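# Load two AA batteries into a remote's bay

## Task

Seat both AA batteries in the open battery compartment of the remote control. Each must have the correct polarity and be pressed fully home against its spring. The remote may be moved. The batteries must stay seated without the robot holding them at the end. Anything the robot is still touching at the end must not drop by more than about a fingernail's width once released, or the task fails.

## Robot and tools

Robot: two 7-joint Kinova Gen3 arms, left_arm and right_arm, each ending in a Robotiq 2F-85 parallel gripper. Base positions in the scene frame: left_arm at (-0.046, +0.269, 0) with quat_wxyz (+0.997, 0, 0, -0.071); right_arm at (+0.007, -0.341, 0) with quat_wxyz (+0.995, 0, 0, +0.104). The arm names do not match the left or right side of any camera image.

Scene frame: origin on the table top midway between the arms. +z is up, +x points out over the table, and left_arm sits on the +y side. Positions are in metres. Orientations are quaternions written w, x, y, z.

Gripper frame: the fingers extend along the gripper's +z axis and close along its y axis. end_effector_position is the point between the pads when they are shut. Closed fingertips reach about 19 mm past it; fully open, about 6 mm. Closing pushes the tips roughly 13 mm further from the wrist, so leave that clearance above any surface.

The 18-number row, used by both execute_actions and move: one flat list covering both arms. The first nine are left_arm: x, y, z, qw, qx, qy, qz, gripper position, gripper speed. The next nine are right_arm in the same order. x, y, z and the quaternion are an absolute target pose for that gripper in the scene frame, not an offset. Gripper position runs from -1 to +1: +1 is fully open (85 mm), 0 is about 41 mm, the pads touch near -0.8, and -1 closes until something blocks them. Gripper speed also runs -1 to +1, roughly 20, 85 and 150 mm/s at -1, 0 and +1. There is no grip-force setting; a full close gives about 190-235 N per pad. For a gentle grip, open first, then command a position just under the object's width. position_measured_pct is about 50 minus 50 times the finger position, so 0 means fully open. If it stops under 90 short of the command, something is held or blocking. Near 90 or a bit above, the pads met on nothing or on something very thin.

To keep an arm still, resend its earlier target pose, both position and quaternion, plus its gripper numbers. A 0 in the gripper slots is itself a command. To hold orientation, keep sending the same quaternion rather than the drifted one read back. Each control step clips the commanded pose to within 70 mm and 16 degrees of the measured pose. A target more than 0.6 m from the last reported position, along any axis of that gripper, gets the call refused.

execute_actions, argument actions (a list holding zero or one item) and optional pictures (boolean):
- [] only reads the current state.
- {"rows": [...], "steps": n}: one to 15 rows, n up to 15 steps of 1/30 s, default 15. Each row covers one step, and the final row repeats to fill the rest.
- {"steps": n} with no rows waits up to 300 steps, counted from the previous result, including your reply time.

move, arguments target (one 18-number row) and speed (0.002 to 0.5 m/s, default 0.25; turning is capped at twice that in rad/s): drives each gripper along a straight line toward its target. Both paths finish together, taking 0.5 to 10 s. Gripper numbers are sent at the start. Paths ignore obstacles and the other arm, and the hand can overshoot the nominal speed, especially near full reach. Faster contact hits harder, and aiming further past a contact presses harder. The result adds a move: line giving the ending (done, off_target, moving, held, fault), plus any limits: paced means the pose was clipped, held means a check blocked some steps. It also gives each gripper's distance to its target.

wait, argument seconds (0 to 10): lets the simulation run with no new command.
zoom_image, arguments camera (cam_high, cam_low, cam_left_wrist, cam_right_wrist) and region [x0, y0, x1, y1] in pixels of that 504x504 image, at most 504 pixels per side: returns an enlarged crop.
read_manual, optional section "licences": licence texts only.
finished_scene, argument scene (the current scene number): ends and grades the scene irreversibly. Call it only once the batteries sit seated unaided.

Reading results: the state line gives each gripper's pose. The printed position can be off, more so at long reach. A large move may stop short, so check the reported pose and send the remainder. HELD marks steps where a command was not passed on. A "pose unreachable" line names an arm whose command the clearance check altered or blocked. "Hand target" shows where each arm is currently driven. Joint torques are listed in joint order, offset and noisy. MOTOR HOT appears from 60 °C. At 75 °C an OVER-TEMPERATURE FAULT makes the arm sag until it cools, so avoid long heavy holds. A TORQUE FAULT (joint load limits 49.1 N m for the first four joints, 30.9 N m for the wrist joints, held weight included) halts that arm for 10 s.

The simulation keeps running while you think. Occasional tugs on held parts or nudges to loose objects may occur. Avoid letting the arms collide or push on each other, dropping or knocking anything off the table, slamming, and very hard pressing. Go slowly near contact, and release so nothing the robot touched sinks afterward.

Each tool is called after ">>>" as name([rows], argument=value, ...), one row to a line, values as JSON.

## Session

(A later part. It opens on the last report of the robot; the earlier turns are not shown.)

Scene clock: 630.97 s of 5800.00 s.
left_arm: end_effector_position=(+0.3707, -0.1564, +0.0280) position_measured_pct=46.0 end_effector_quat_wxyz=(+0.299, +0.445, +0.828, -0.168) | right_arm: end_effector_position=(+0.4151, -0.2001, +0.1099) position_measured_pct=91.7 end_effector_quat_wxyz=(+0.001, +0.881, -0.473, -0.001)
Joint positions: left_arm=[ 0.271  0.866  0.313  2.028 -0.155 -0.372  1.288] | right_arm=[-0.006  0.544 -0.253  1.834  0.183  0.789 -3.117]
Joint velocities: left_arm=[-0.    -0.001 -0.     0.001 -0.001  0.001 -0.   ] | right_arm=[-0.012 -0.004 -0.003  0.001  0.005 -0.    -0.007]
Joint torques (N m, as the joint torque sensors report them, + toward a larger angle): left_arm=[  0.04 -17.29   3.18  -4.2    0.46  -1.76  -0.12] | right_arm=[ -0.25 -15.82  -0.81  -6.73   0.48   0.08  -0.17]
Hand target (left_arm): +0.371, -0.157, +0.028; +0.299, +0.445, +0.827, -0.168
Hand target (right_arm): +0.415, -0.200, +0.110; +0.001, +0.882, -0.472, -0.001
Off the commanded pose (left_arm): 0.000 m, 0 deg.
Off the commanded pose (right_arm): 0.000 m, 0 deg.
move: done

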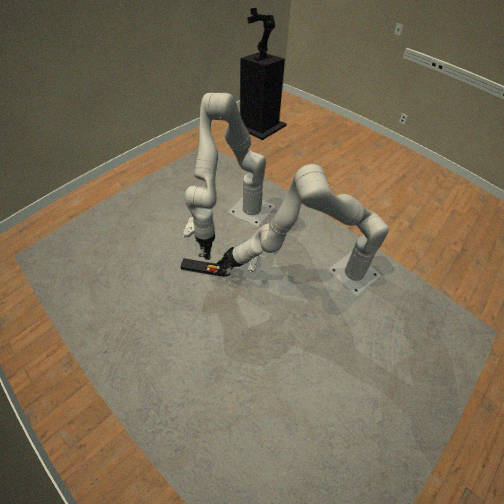

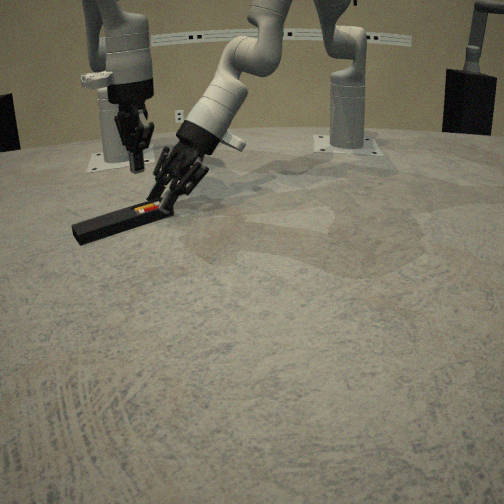

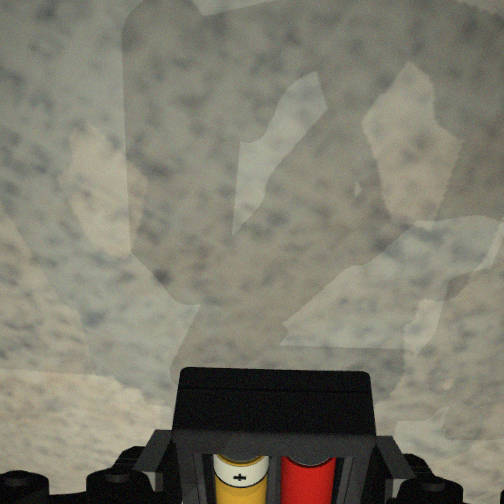

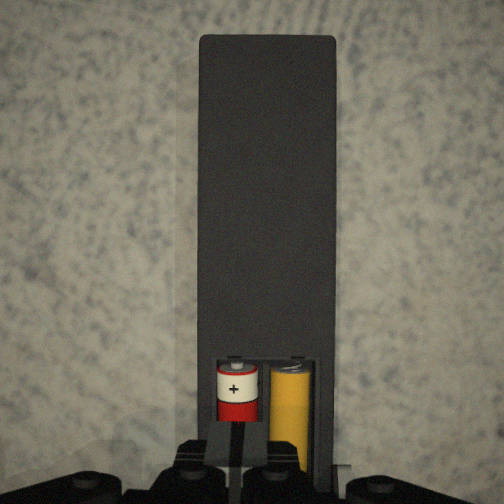

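>>> move(target=[0.3707,-0.1566,0.028,0.299,0.445,0.828,-0.168,0.6,0,0.4575,-0.181,0.05,0,-0.881,0.473,0,1,0], speed=0.08)

>>> move(target=[0.34,-0.10,0.12,0.299,0.445,0.828,-0.168,0.6,0,0.4575,-0.181,0.034,0,-0.881,0.473,0,1,0], speed=0.1)

>>> zoom_image(camera="cam_low", region=[70,150,200,240])

Scene clock: 651.13 s of 5800.00 s.
left_arm: end_effector_position=(+0.3707, -0.1566, +0.0280) position_measured_pct=19.8 end_effector_quat_wxyz=(+0.299, +0.445, +0.827, -0.168) | right_arm: end_effector_position=(+0.4574, -0.1808, +0.0500) position_measured_pct=0.0 end_effector_quat_wxyz=(-0.000, +0.881, -0.473, -0.000)
Joint positions: left_arm=[ 0.271  0.866  0.313  2.028 -0.155 -0.372  1.288] | right_arm=[-0.043  0.724 -0.22   1.725  0.222  0.717 -3.142]
Joint velocities: left_arm=[ 0.    -0.     0.    -0.     0.001  0.001 -0.001] | right_arm=[-0.     0.002  0.    -0.     0.     0.     0.   ]
Joint torques (N m, as the joint torque sensors report them, + toward a larger angle): left_arm=[  0.   -17.68   2.86  -3.82   0.47  -1.63   0.12] | right_arm=[ -0.22 -18.37  -1.25  -6.19   0.05   0.    -0.03]
Hand target (left_arm): +0.371, -0.157, +0.028; +0.299, +0.445, +0.827, -0.168
Hand target (right_arm): +0.457, -0.181, +0.050; -0.000, +0.881, -0.473, -0.000
Off the commanded pose (left_arm): 0.000 m, 0 deg.
Off the commanded pose (right_arm): 0.000 m, 0 deg.
After step 90, 15.77 s passed at rest.
move: done

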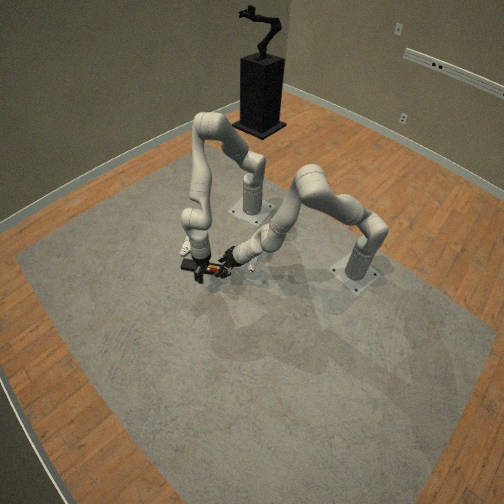

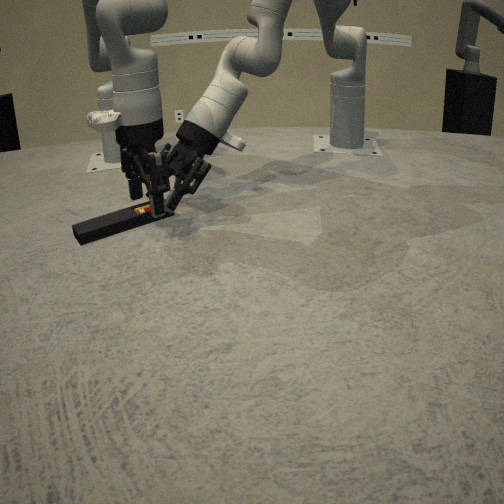

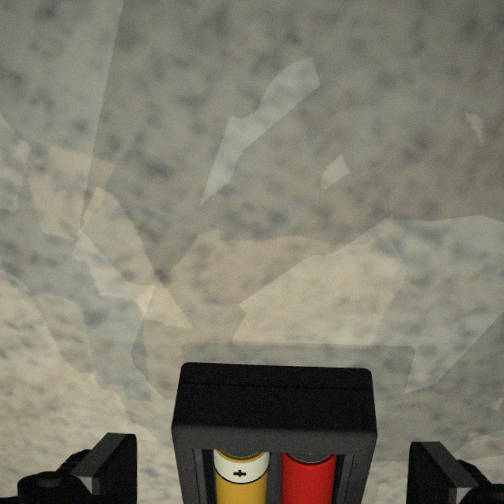

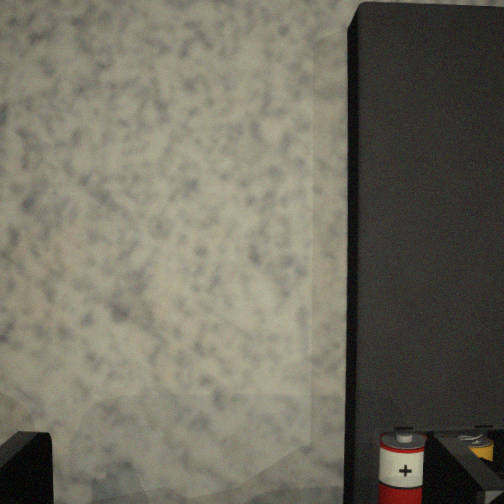

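Scene clock: 652.70 s of 5800.00 s.
left_arm: end_effector_position=(+0.3399, -0.1004, +0.1201) position_measured_pct=19.8 end_effector_quat_wxyz=(+0.299, +0.445, +0.827, -0.168) | right_arm: end_effector_position=(+0.4575, -0.1810, +0.0340) position_measured_pct=0.0 end_effector_quat_wxyz=(-0.000, +0.881, -0.473, -0.000)
Joint positions: left_arm=[ 0.073  0.586  0.46   2.201 -0.233 -0.239  1.353] | right_arm=[-0.048  0.754 -0.212  1.733  0.231  0.68  -3.149]
Joint velocities: left_arm=[-0.007 -0.004  0.001  0.001 -0.001  0.     0.002] | right_arm=[ 0.    -0.    -0.    -0.    -0.     0.001 -0.001]
Joint torques (N m, as the joint torque sensors report them, + toward a larger angle): left_arm=[ -0.46 -14.25   2.71  -4.79   0.79  -1.63   0.26] | right_arm=[  0.04 -18.53  -1.36  -5.98   0.32   0.24  -0.3 ]
Hand target (left_arm): +0.340, -0.100, +0.120; +0.299, +0.445, +0.828, -0.168
Hand target (right_arm): +0.457, -0.181, +0.034; -0.000, +0.881, -0.473, -0.000
Off the commanded pose (left_arm): 0.000 m, 0 deg.
Off the commanded pose (right_arm): 0.000 m, 0 deg.
move: done

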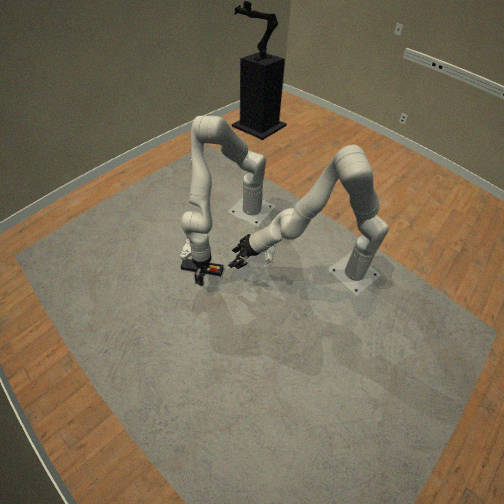

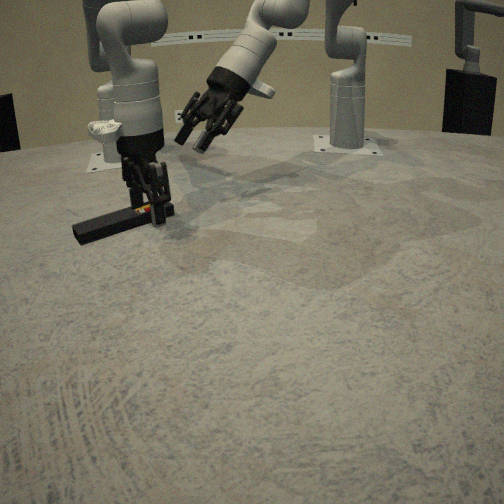

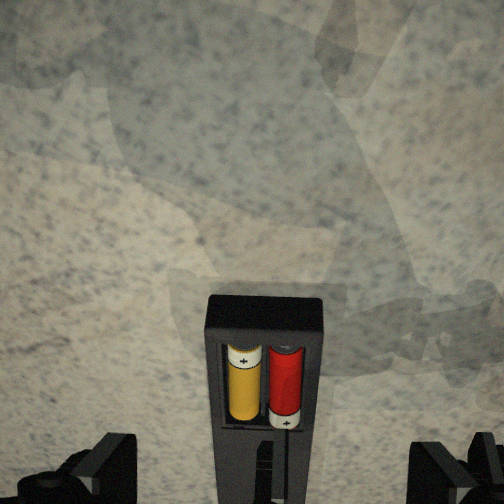

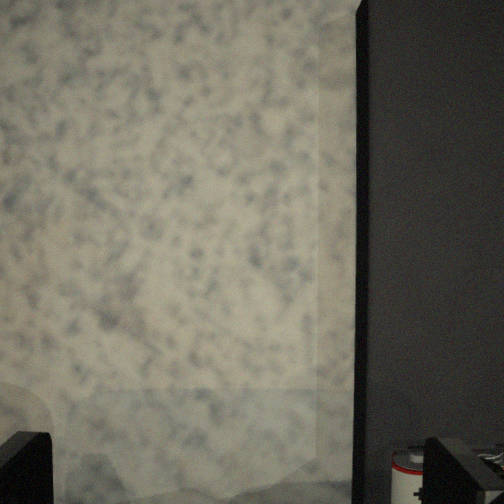

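Region (70, 150, 200, 240) of cam_low's 504x504 image, scaled by 3.877, with more detail than that image has; it fills the top 349 rows of this view, and the rest is white.

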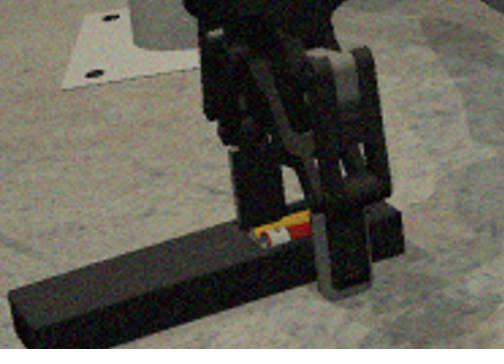

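>>> move(target=[0.34,-0.10,0.12,0.299,0.445,0.828,-0.168,0.6,0,0.459,-0.174,0.034,0,-0.881,0.473,0,1,0], speed=0.03)

>>> move(target=[0.34,-0.10,0.12,0.299,0.445,0.828,-0.168,0.6,0,0.459,-0.174,0.025,0,-0.881,0.473,0,1,0], speed=0.01)

Scene clock: 661.90 s of 5800.00 s.
left_arm: end_effector_position=(+0.3400, -0.1000, +0.1200) position_measured_pct=19.8 end_effector_quat_wxyz=(+0.299, +0.445, +0.827, -0.168) | right_arm: end_effector_position=(+0.4590, -0.1741, +0.0340) position_measured_pct=0.0 end_effector_quat_wxyz=(-0.000, +0.881, -0.473, +0.000)
Joint positions: left_arm=[ 0.073  0.586  0.46   2.202 -0.233 -0.24   1.353] | right_arm=[-0.062  0.759 -0.211  1.719  0.229  0.688 -3.159]
Joint velocities: left_arm=[ 0.001  0.     0.001 -0.002  0.    -0.002  0.001] | right_arm=[-0.002  0.001  0.001 -0.001  0.001  0.001 -0.001]
Joint torques (N m, as the joint torque sensors report them, + toward a larger angle): left_arm=[  0.3  -13.98   2.85  -4.78   0.38  -1.46   0.37] | right_arm=[  0.25 -18.89  -1.34  -5.96   0.08   0.19  -0.03]
Hand target (left_arm): +0.340, -0.100, +0.120; +0.299, +0.445, +0.827, -0.168
Hand target (right_arm): +0.459, -0.174, +0.034; +0.000, +0.881, -0.473, -0.000
Off the commanded pose (left_arm): 0.000 m, 0 deg.
Off the commanded pose (right_arm): 0.000 m, 0 deg.
After step 90, 5.50 s passed at rest.
move: done

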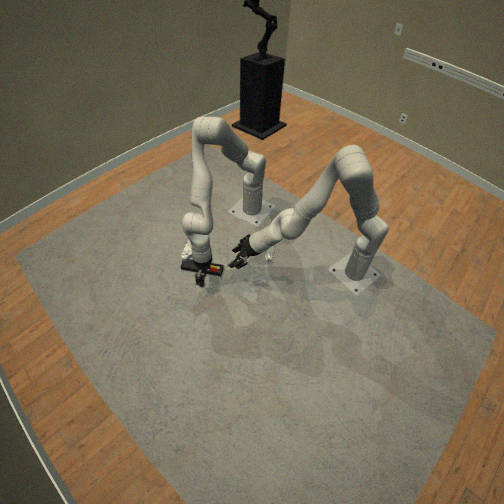

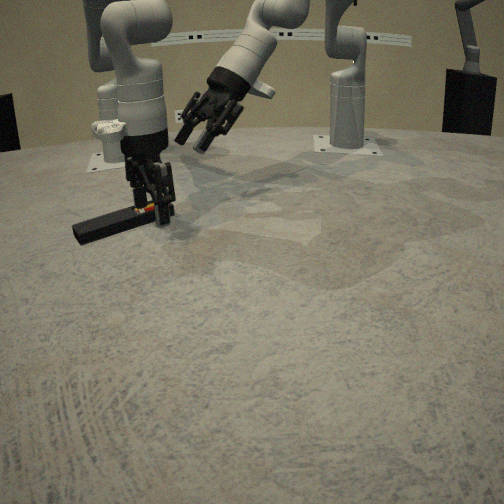

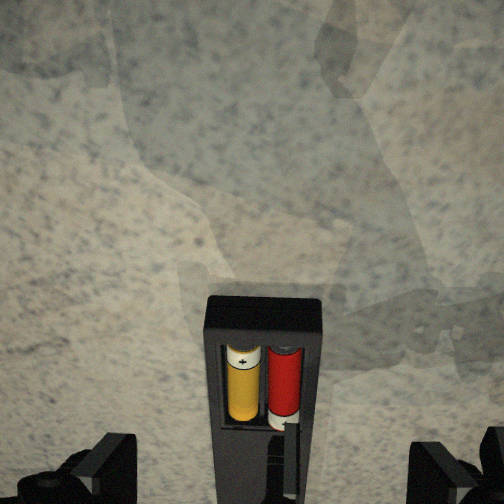

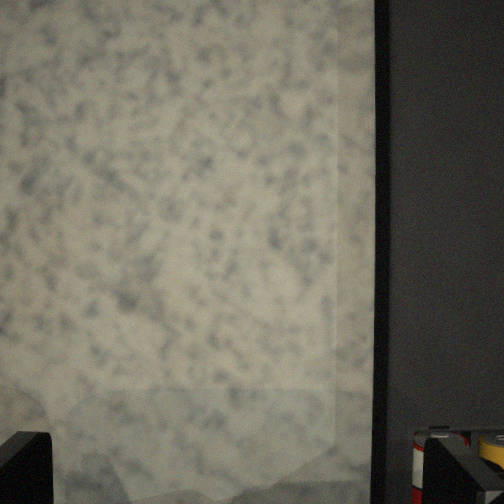

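Scene clock: 663.03 s of 5800.00 s.
left_arm: end_effector_position=(+0.3400, -0.1000, +0.1200) position_measured_pct=19.8 end_effector_quat_wxyz=(+0.299, +0.445, +0.827, -0.168) | right_arm: end_effector_position=(+0.4618, -0.1725, +0.0282) position_measured_pct=0.0 end_effector_quat_wxyz=(-0.003, +0.881, -0.473, +0.003)
Joint positions: left_arm=[ 0.073  0.586  0.46   2.202 -0.233 -0.24   1.353] | right_arm=[-0.065  0.77  -0.207  1.72   0.234  0.667 -3.163]
Joint velocities: left_arm=[ 0.002 -0.    -0.    -0.     0.001 -0.    -0.001] | right_arm=[-0.001  0.002  0.001 -0.001  0.     0.003 -0.001]
Joint torques (N m, as the joint torque sensors report them, + toward a larger angle): left_arm=[  0.02 -13.77   2.37  -4.73   0.28  -1.5    0.11] | right_arm=[  0.21 -14.47  -0.89  -3.44   0.25   0.35  -0.27]
Hand target (left_arm): +0.340, -0.100, +0.120; +0.299, +0.445, +0.827, -0.168
Hand target (right_arm): +0.459, -0.174, +0.025; -0.000, +0.881, -0.473, -0.000
Off the commanded pose (left_arm): 0.000 m, 0 deg.
Off the commanded pose (right_arm): 0.005 m, 1 deg.
move: off_target (right_arm)

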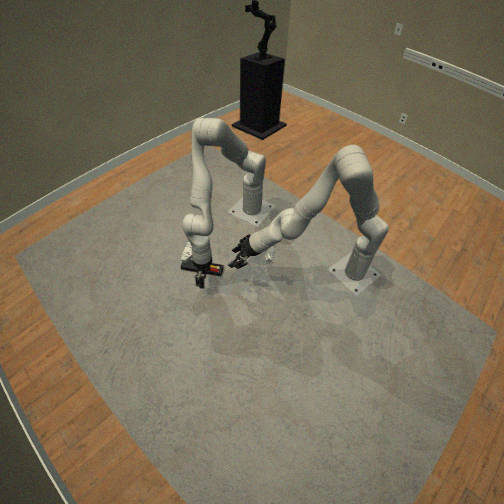

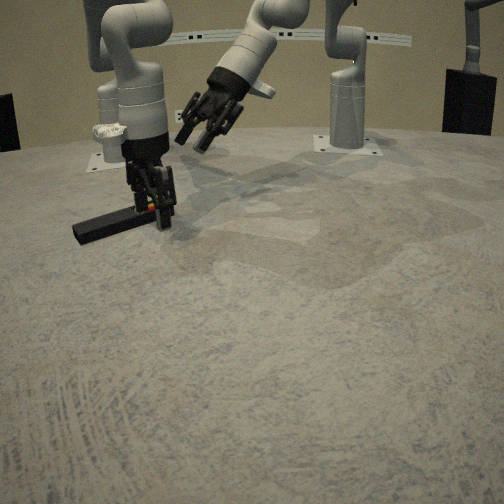

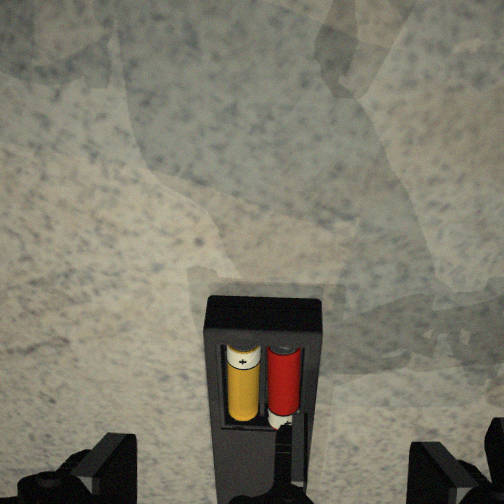

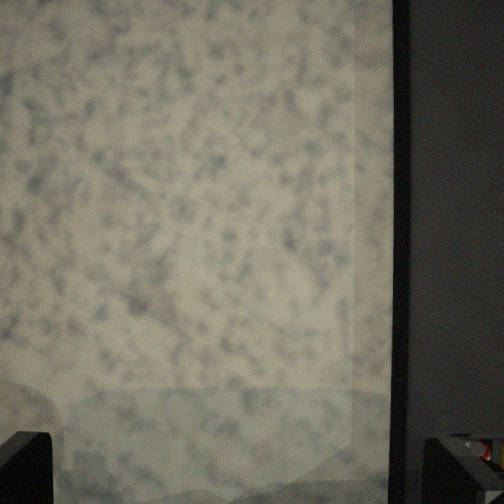

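>>> move(target=[0.34,-0.10,0.12,0.299,0.445,0.828,-0.168,0.6,0,0.450,-0.1657,0.035,0,-0.881,0.473,0,1,0], speed=0.03)

>>> move(target=[0.34,-0.10,0.12,0.299,0.445,0.828,-0.168,0.6,0,0.450,-0.1657,0.025,0,-0.881,0.473,0,1,0], speed=0.01)

Scene clock: 672.67 s of 5800.00 s.
left_arm: end_effector_position=(+0.3400, -0.1000, +0.1200) position_measured_pct=19.8 end_effector_quat_wxyz=(+0.299, +0.445, +0.827, -0.168) | right_arm: end_effector_position=(+0.4500, -0.1658, +0.0349) position_measured_pct=0.0 end_effector_quat_wxyz=(+0.000, +0.881, -0.473, -0.000)
Joint positions: left_arm=[ 0.073  0.586  0.46   2.202 -0.233 -0.24   1.353] | right_arm=[-0.085  0.749 -0.21   1.738  0.228  0.678 -3.183]
Joint velocities: left_arm=[-0.001  0.001 -0.    -0.    -0.001  0.    -0.   ] | right_arm=[-0.001 -0.002 -0.001  0.001  0.     0.001 -0.001]
Joint torques (N m, as the joint torque sensors report them, + toward a larger angle): left_arm=[  0.17 -14.01   2.91  -4.5    0.58  -1.72   0.01] | right_arm=[ -0.05 -18.54  -1.29  -6.39   0.35   0.14  -0.29]
Hand target (left_arm): +0.340, -0.100, +0.120; +0.299, +0.445, +0.827, -0.168
Hand target (right_arm): +0.450, -0.166, +0.035; +0.000, +0.881, -0.473, -0.000
Off the commanded pose (left_arm): 0.000 m, 0 deg.
Off the commanded pose (right_arm): 0.000 m, 0 deg.
After step 90, 5.87 s passed at rest.
move: done

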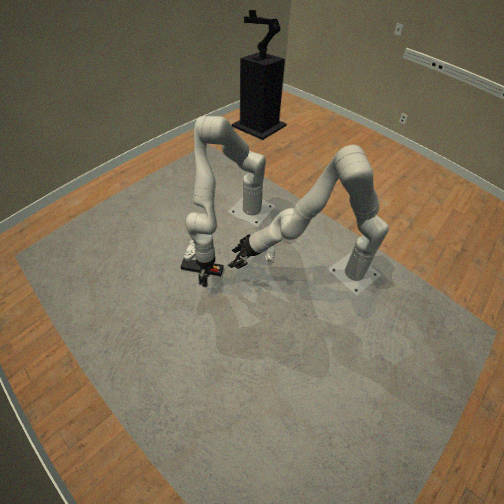

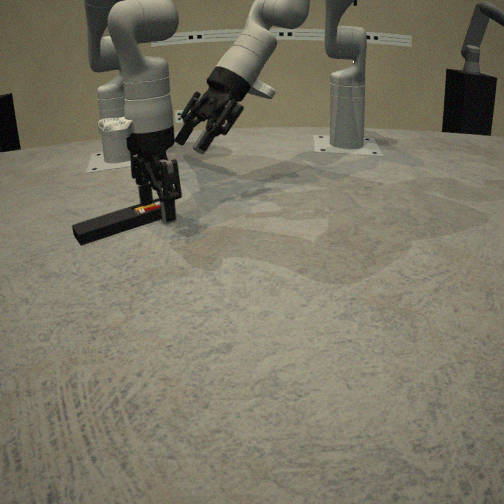

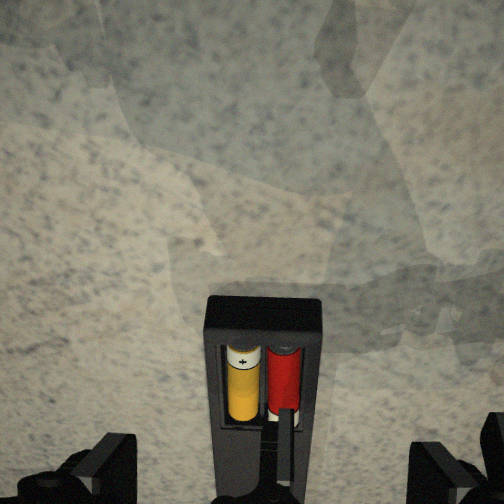

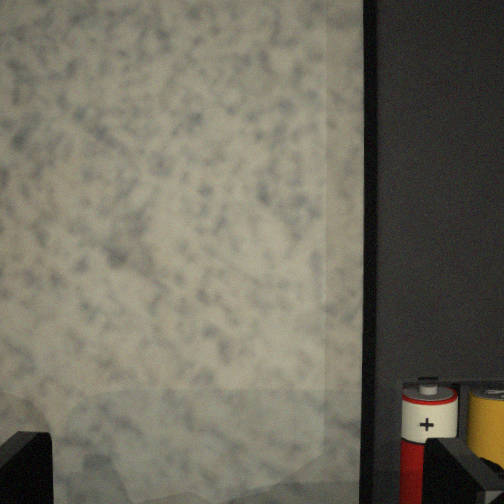

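Scene clock: 673.87 s of 5800.00 s.
left_arm: end_effector_position=(+0.3400, -0.1000, +0.1200) position_measured_pct=19.8 end_effector_quat_wxyz=(+0.299, +0.445, +0.827, -0.168) | right_arm: end_effector_position=(+0.4501, -0.1657, +0.0284) position_measured_pct=0.0 end_effector_quat_wxyz=(-0.001, +0.881, -0.473, +0.001)
Joint positions: left_arm=[ 0.073  0.586  0.46   2.202 -0.233 -0.24   1.353] | right_arm=[-0.089  0.761 -0.205  1.743  0.233  0.659 -3.188]
Joint velocities: left_arm=[ 0.     0.001 -0.    -0.001 -0.002 -0.     0.001] | right_arm=[ 0.001  0.001 -0.     0.001  0.001 -0.002 -0.001]
Joint torques (N m, as the joint torque sensors report them, + toward a larger angle): left_arm=[ -0.04 -13.79   2.95  -4.48   0.31  -1.48   0.17] | right_arm=[  0.26 -12.8   -0.68  -5.95   0.56  -2.3   -0.05]
Hand target (left_arm): +0.340, -0.100, +0.120; +0.299, +0.445, +0.827, -0.168
Hand target (right_arm): +0.450, -0.166, +0.025; -0.000, +0.881, -0.473, -0.000
Off the commanded pose (left_arm): 0.000 m, 0 deg.
Off the commanded pose (right_arm): 0.003 m, 0 deg.
move: done

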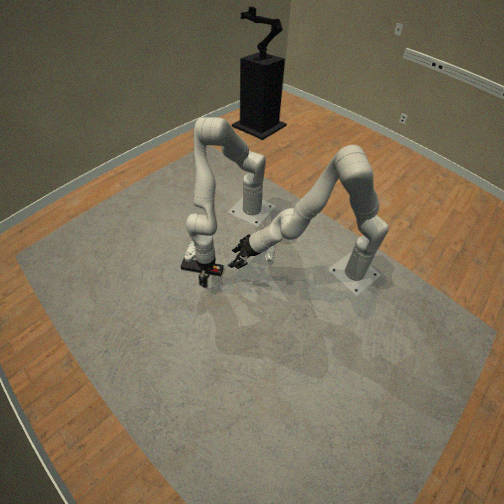

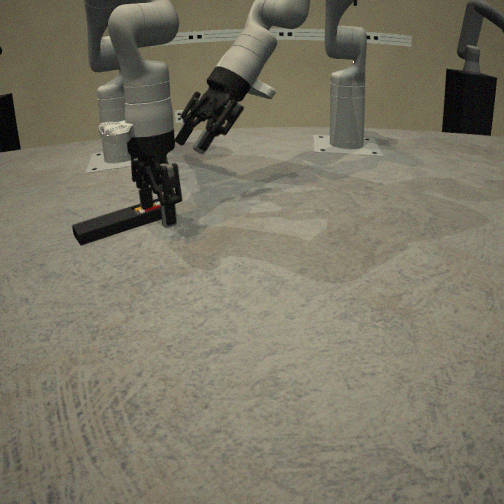

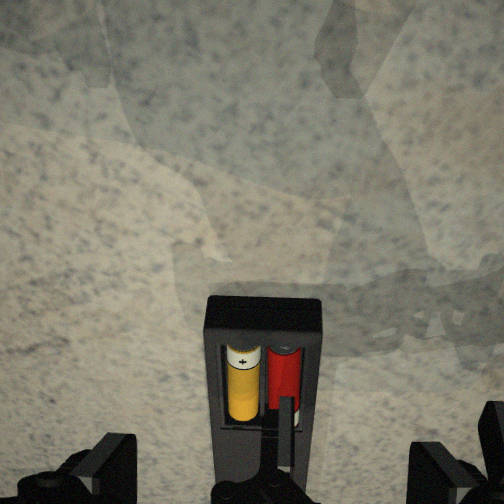

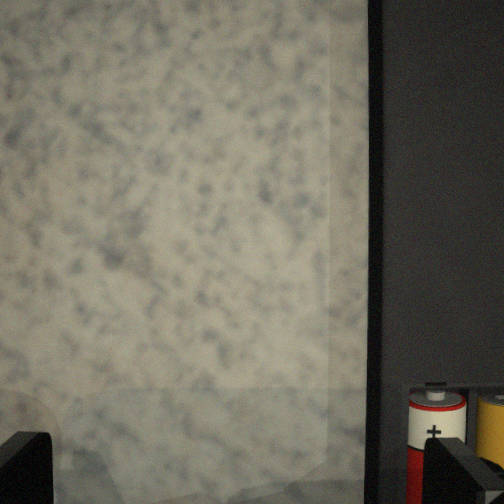

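>>> move(target=[0.34,-0.10,0.12,0.299,0.445,0.828,-0.168,0.6,0,0.445,-0.168,0.037,0,-0.881,0.473,0,1,0], speed=0.03)

>>> move(target=[0.34,-0.10,0.12,0.299,0.445,0.828,-0.168,0.6,0,0.432,-0.169,0.036,0,-0.881,0.473,0,1,0], speed=0.03)

>>> move(target=[0.34,-0.10,0.12,0.299,0.445,0.828,-0.168,0.6,0,0.432,-0.169,0.026,0,-0.881,0.473,0,1,0], speed=0.01)

>>> move(target=[0.34,-0.05,0.2,0.299,0.445,0.828,-0.168,0.6,0,0.432,-0.2,0.13,0,-0.881,0.473,0,1,0], speed=0.1)

>>> zoom_image(camera="cam_low", region=[110,180,190,235])

Scene clock: 683.73 s of 5800.00 s.
left_arm: end_effector_position=(+0.3400, -0.1000, +0.1200) position_measured_pct=19.8 end_effector_quat_wxyz=(+0.299, +0.445, +0.827, -0.168) | right_arm: end_effector_position=(+0.4450, -0.1680, +0.0368) position_measured_pct=0.0 end_effector_quat_wxyz=(+0.000, +0.881, -0.473, -0.000)
Joint positions: left_arm=[ 0.073  0.586  0.46   2.202 -0.233 -0.24   1.353] | right_arm=[-0.084  0.738 -0.21   1.757  0.228  0.671 -3.185]
Joint velocities: left_arm=[ 0.     0.001 -0.001  0.001  0.     0.     0.001] | right_arm=[ 0.001 -0.003  0.     0.001  0.     0.002  0.   ]
Joint torques (N m, as the joint torque sensors report them, + toward a larger angle): left_arm=[  0.03 -13.82   2.28  -4.85   0.35  -1.72   0.04] | right_arm=[ -0.16 -17.92  -1.    -6.03   0.14  -0.09  -0.18]
Hand target (left_arm): +0.340, -0.100, +0.120; +0.299, +0.445, +0.827, -0.168
Hand target (right_arm): +0.445, -0.168, +0.037; +0.000, +0.881, -0.473, +0.000
Off the commanded pose (left_arm): 0.000 m, 0 deg.
Off the commanded pose (right_arm): 0.000 m, 0 deg.
After step 90, 6.17 s passed at rest.
move: done

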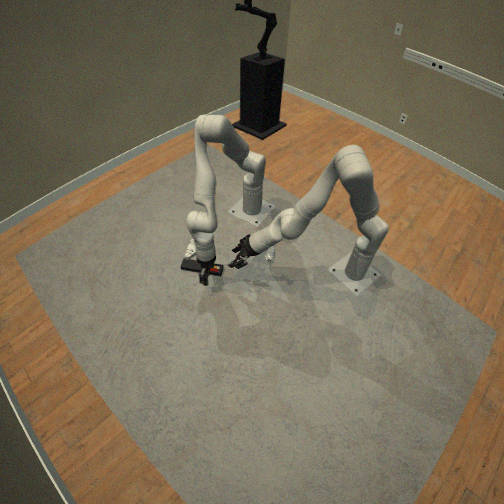

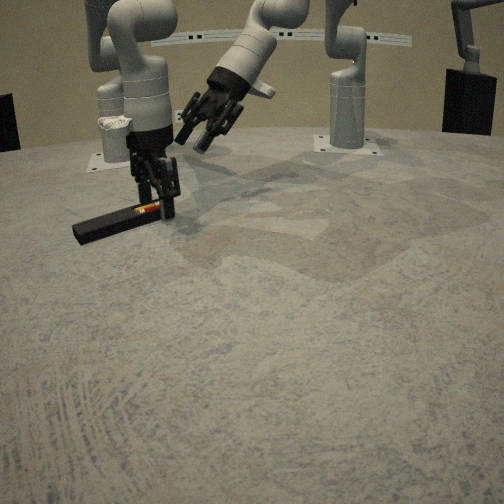

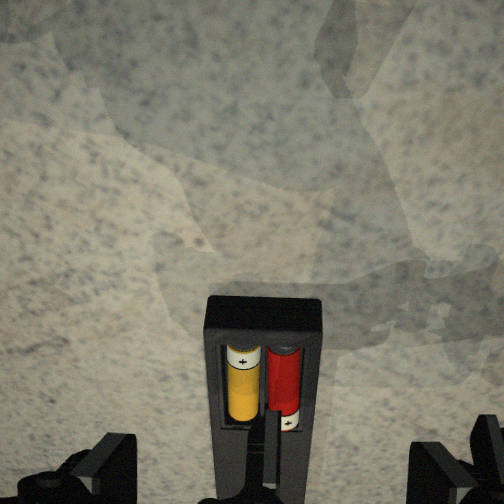

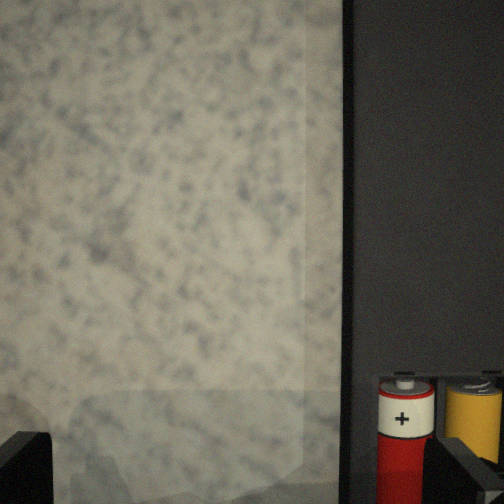

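Scene clock: 684.47 s of 5800.00 s.
left_arm: end_effector_position=(+0.3400, -0.1000, +0.1200) position_measured_pct=19.8 end_effector_quat_wxyz=(+0.299, +0.445, +0.827, -0.168) | right_arm: end_effector_position=(+0.4320, -0.1691, +0.0359) position_measured_pct=0.0 end_effector_quat_wxyz=(+0.000, +0.881, -0.473, -0.000)
Joint positions: left_arm=[ 0.073  0.586  0.46   2.202 -0.233 -0.24   1.353] | right_arm=[-0.092  0.721 -0.208  1.802  0.23   0.642 -3.199]
Joint velocities: left_arm=[ 0.    -0.     0.     0.002 -0.001  0.001  0.   ] | right_arm=[-0.002 -0.002  0.001  0.003  0.    -0.002 -0.001]
Joint torques (N m, as the joint torque sensors report them, + toward a larger angle): left_arm=[  0.32 -13.9    2.5   -5.2    0.41  -1.6    0.06] | right_arm=[ -0.21 -17.52  -0.89  -5.71   0.03  -0.09  -0.18]
Hand target (left_arm): +0.340, -0.100, +0.120; +0.299, +0.445, +0.827, -0.168
Hand target (right_arm): +0.432, -0.169, +0.036; -0.000, +0.881, -0.473, -0.000
Off the commanded pose (left_arm): 0.000 m, 0 deg.
Off the commanded pose (right_arm): 0.000 m, 0 deg.
move: done

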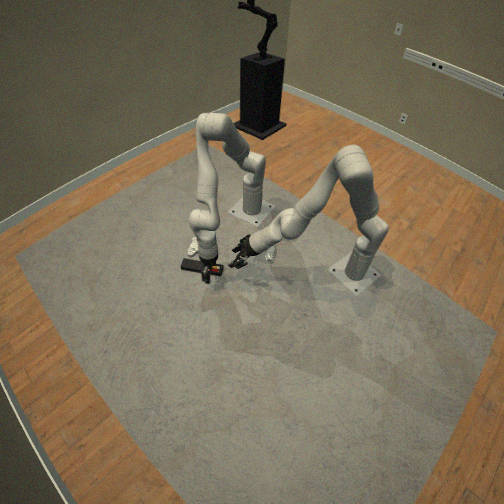

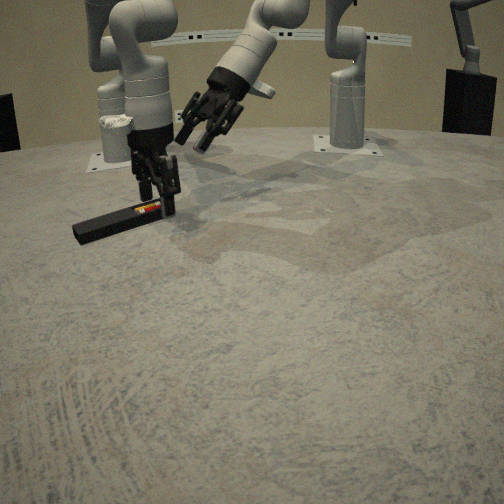

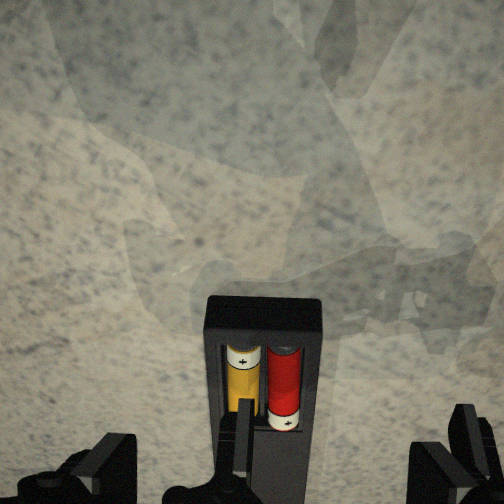

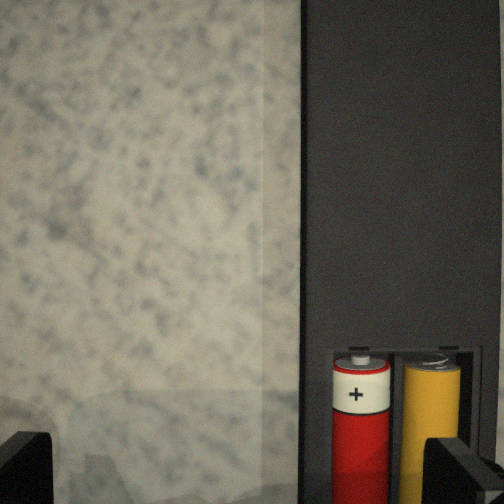

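Scene clock: 685.67 s of 5800.00 s.
left_arm: end_effector_position=(+0.3400, -0.1000, +0.1200) position_measured_pct=19.8 end_effector_quat_wxyz=(+0.299, +0.445, +0.827, -0.168) | right_arm: end_effector_position=(+0.4320, -0.1690, +0.0261) position_measured_pct=0.0 end_effector_quat_wxyz=(-0.000, +0.881, -0.473, +0.000)
Joint positions: left_arm=[ 0.073  0.586  0.46   2.202 -0.233 -0.24   1.353] | right_arm=[-0.097  0.74  -0.202  1.807  0.236  0.617 -3.205]
Joint velocities: left_arm=[-0.001  0.     0.001  0.001 -0.002  0.     0.002] | right_arm=[-0.     0.001  0.     0.     0.    -0.002 -0.   ]
Joint torques (N m, as the joint torque sensors report them, + toward a larger angle): left_arm=[ -0.15 -14.06   2.53  -4.61   0.52  -1.64   0.05] | right_arm=[ -0.24 -18.13  -1.15  -5.63   0.37   0.05  -0.15]
Hand target (left_arm): +0.340, -0.100, +0.120; +0.299, +0.445, +0.827, -0.168
Hand target (right_arm): +0.432, -0.169, +0.026; -0.000, +0.881, -0.473, -0.000
Off the commanded pose (left_arm): 0.000 m, 0 deg.
Off the commanded pose (right_arm): 0.000 m, 0 deg.
move: done

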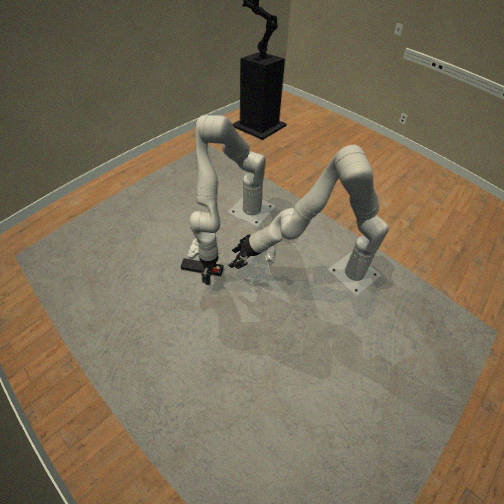

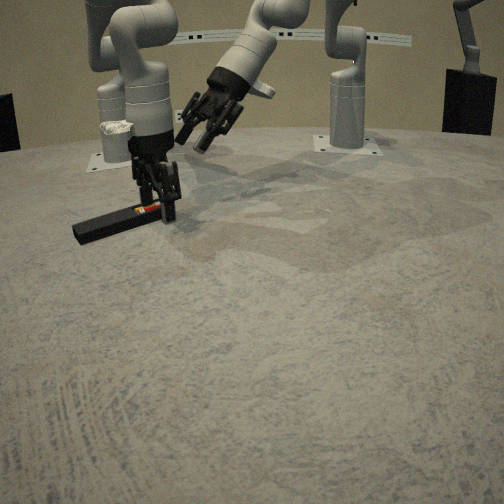

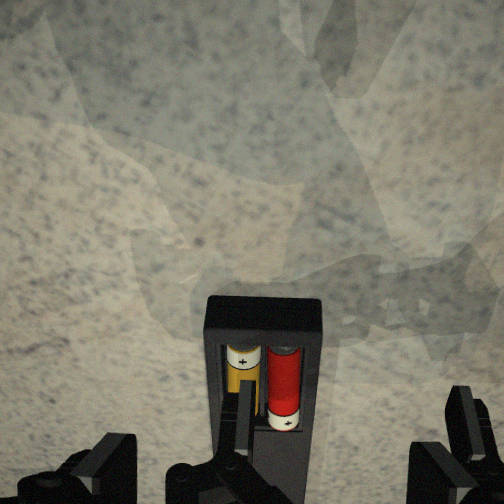

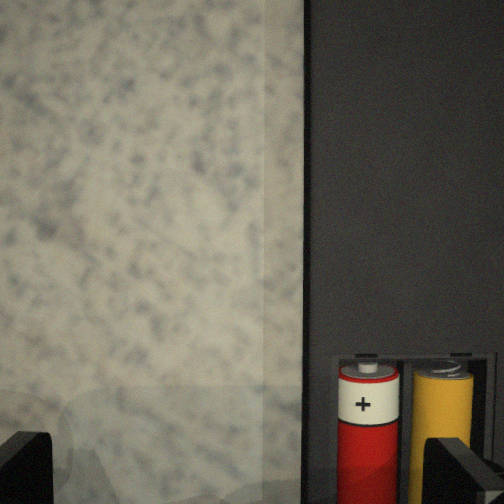

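Scene clock: 687.17 s of 5800.00 s.
left_arm: end_effector_position=(+0.3393, -0.0512, +0.2005) position_measured_pct=19.8 end_effector_quat_wxyz=(+0.299, +0.446, +0.827, -0.169) | right_arm: end_effector_position=(+0.4323, -0.2002, +0.1300) position_measured_pct=0.0 end_effector_quat_wxyz=(+0.000, +0.881, -0.473, +0.000)
Joint positions: left_arm=[-0.419  0.428  0.923  2.208 -0.347  0.033  1.413] | right_arm=[ 0.006  0.537 -0.253  1.758  0.17   0.868 -3.088]
Joint velocities: left_arm=[-0.031  0.004  0.008 -0.002 -0.     0.005 -0.004] | right_arm=[ 0.002 -0.004  0.001 -0.    -0.     0.001  0.   ]
Joint torques (N m, as the joint torque sensors report them, + toward a larger angle): left_arm=[ 0.33 -9.49  3.71 -6.72  0.7  -1.69 -0.02] | right_arm=[ -0.09 -16.19  -1.03  -7.47   0.27  -0.05  -0.12]
Hand target (left_arm): +0.340, -0.050, +0.200; +0.299, +0.444, +0.827, -0.168
Hand target (right_arm): +0.432, -0.200, +0.130; +0.000, +0.881, -0.473, +0.000
Off the commanded pose (left_arm): 0.001 m, 0 deg.
Off the commanded pose (right_arm): 0.000 m, 0 deg.
move: done

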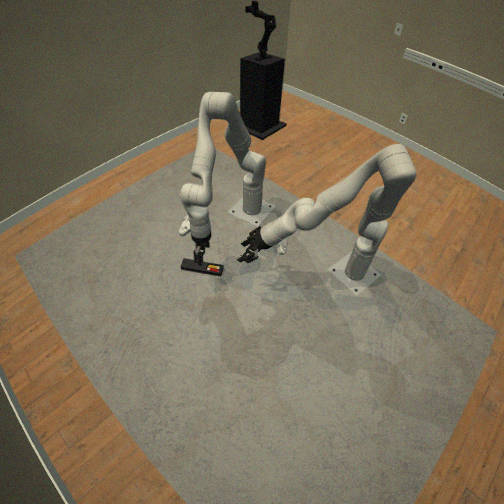

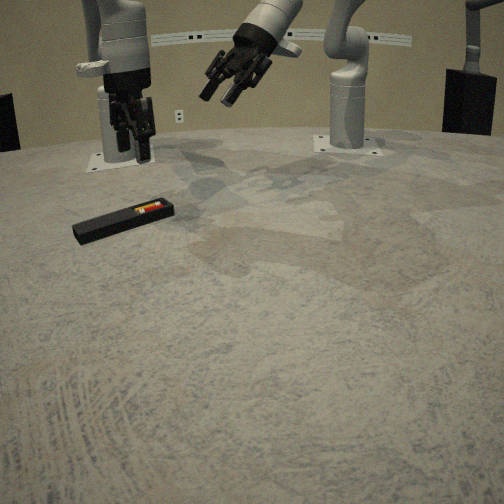

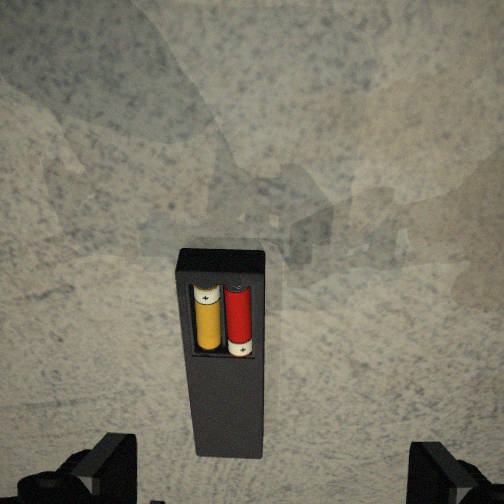

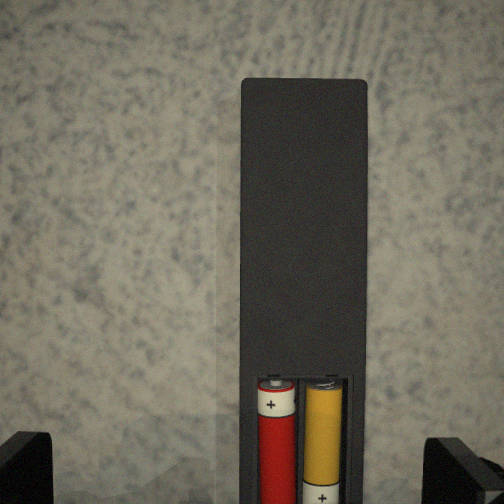

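Region (110, 180, 190, 235) of cam_low's 504x504 image, scaled by 6.300, with more detail than that image has; it fills the top 346 rows of this view, and the rest is white.

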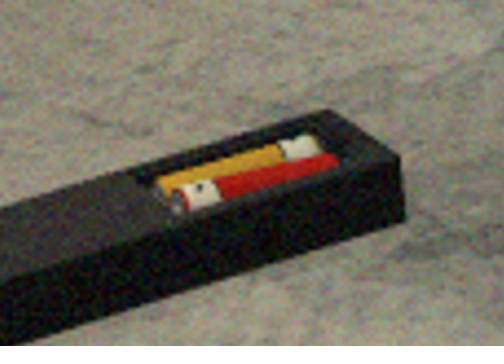

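>>> execute_actions(actions=[])

>>> zoom_image(camera="cam_right_wrist", region=[100, 100, 504, 504])

Scene clock: 704.00 s of 5800.00 s.
left_arm: end_effector_position=(+0.3402, -0.0501, +0.2005) position_measured_pct=19.8 end_effector_quat_wxyz=(+0.299, +0.444, +0.827, -0.168) | right_arm: end_effector_position=(+0.4324, -0.2002, +0.1301) position_measured_pct=0.0 end_effector_quat_wxyz=(+0.000, +0.881, -0.473, +0.000)
Joint positions: left_arm=[-0.422  0.428  0.923  2.208 -0.347  0.034  1.413] | right_arm=[ 0.006  0.537 -0.253  1.758  0.17   0.868 -3.088]
Joint velocities: left_arm=[-0.     0.003 -0.     0.     0.     0.    -0.003] | right_arm=[-0.     0.    -0.001 -0.    -0.     0.001 -0.   ]
Joint torques (N m, as the joint torque sensors report them, + toward a larger angle): left_arm=[ 0.24 -9.24  2.95 -6.63  0.67 -1.65  0.08] | right_arm=[ -0.07 -15.93  -1.14  -7.42   0.23   0.16  -0.15]
Hand target (left_arm): +0.340, -0.050, +0.200; +0.299, +0.444, +0.827, -0.168
Hand target (right_arm): +0.432, -0.200, +0.130; +0.000, +0.881, -0.473, +0.000
Off the commanded pose (left_arm): 0.001 m, 0 deg.
Off the commanded pose (right_arm): 0.000 m, 0 deg.
Steps of this call (steps 1 to 90: nothing new was sent; then 13.83 s passed at rest). Readings (end_effector_position | what the end effector reports):
1: left_arm (+0.3395, -0.0509, +0.2005) | right_arm (+0.4323, -0.2002, +0.1300) | left_arm position_measured_pct=19.8 | right_arm position_measured_pct=0.0
2: left_arm (+0.3397, -0.0507, +0.2005) | right_arm (+0.4323, -0.2002, +0.1301) | left_arm position_measured_pct=19.8 | right_arm position_measured_pct=0.0
4: left_arm (+0.3399, -0.0505, +0.2005) | right_arm (+0.4324, -0.2002, +0.1301) | left_arm position_measured_pct=19.8 | right_arm position_measured_pct=0.0
8: left_arm (+0.3402, -0.0502, +0.2005) | right_arm (+0.4324, -0.2002, +0.1301) | left_arm position_measured_pct=19.8 | right_arm position_measured_pct=0.0
90: the state above

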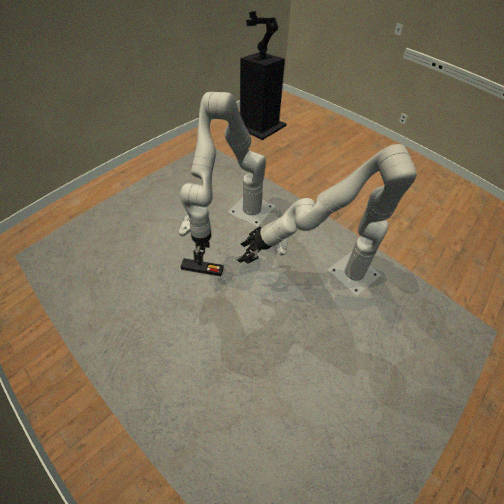

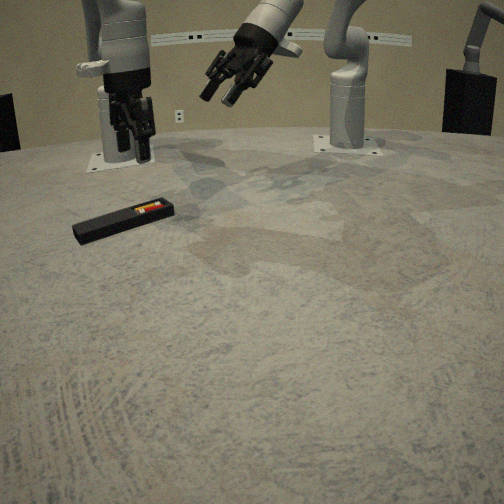

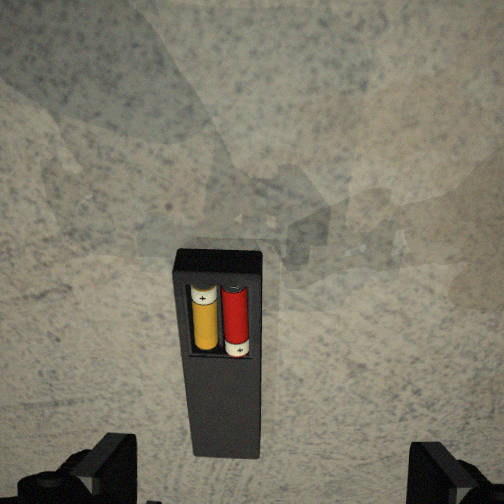

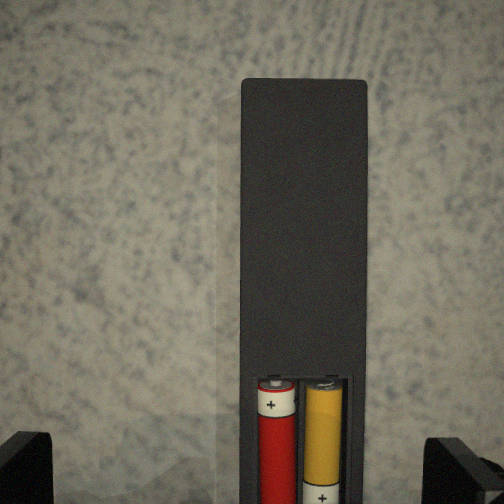

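Region (100, 100, 504, 504) of cam_right_wrist's 504x504 image, scaled by 1.248.

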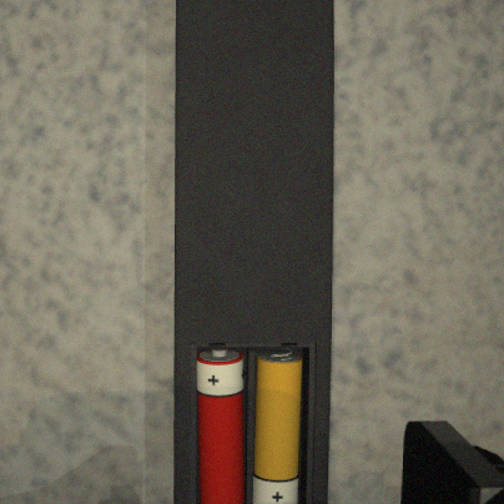

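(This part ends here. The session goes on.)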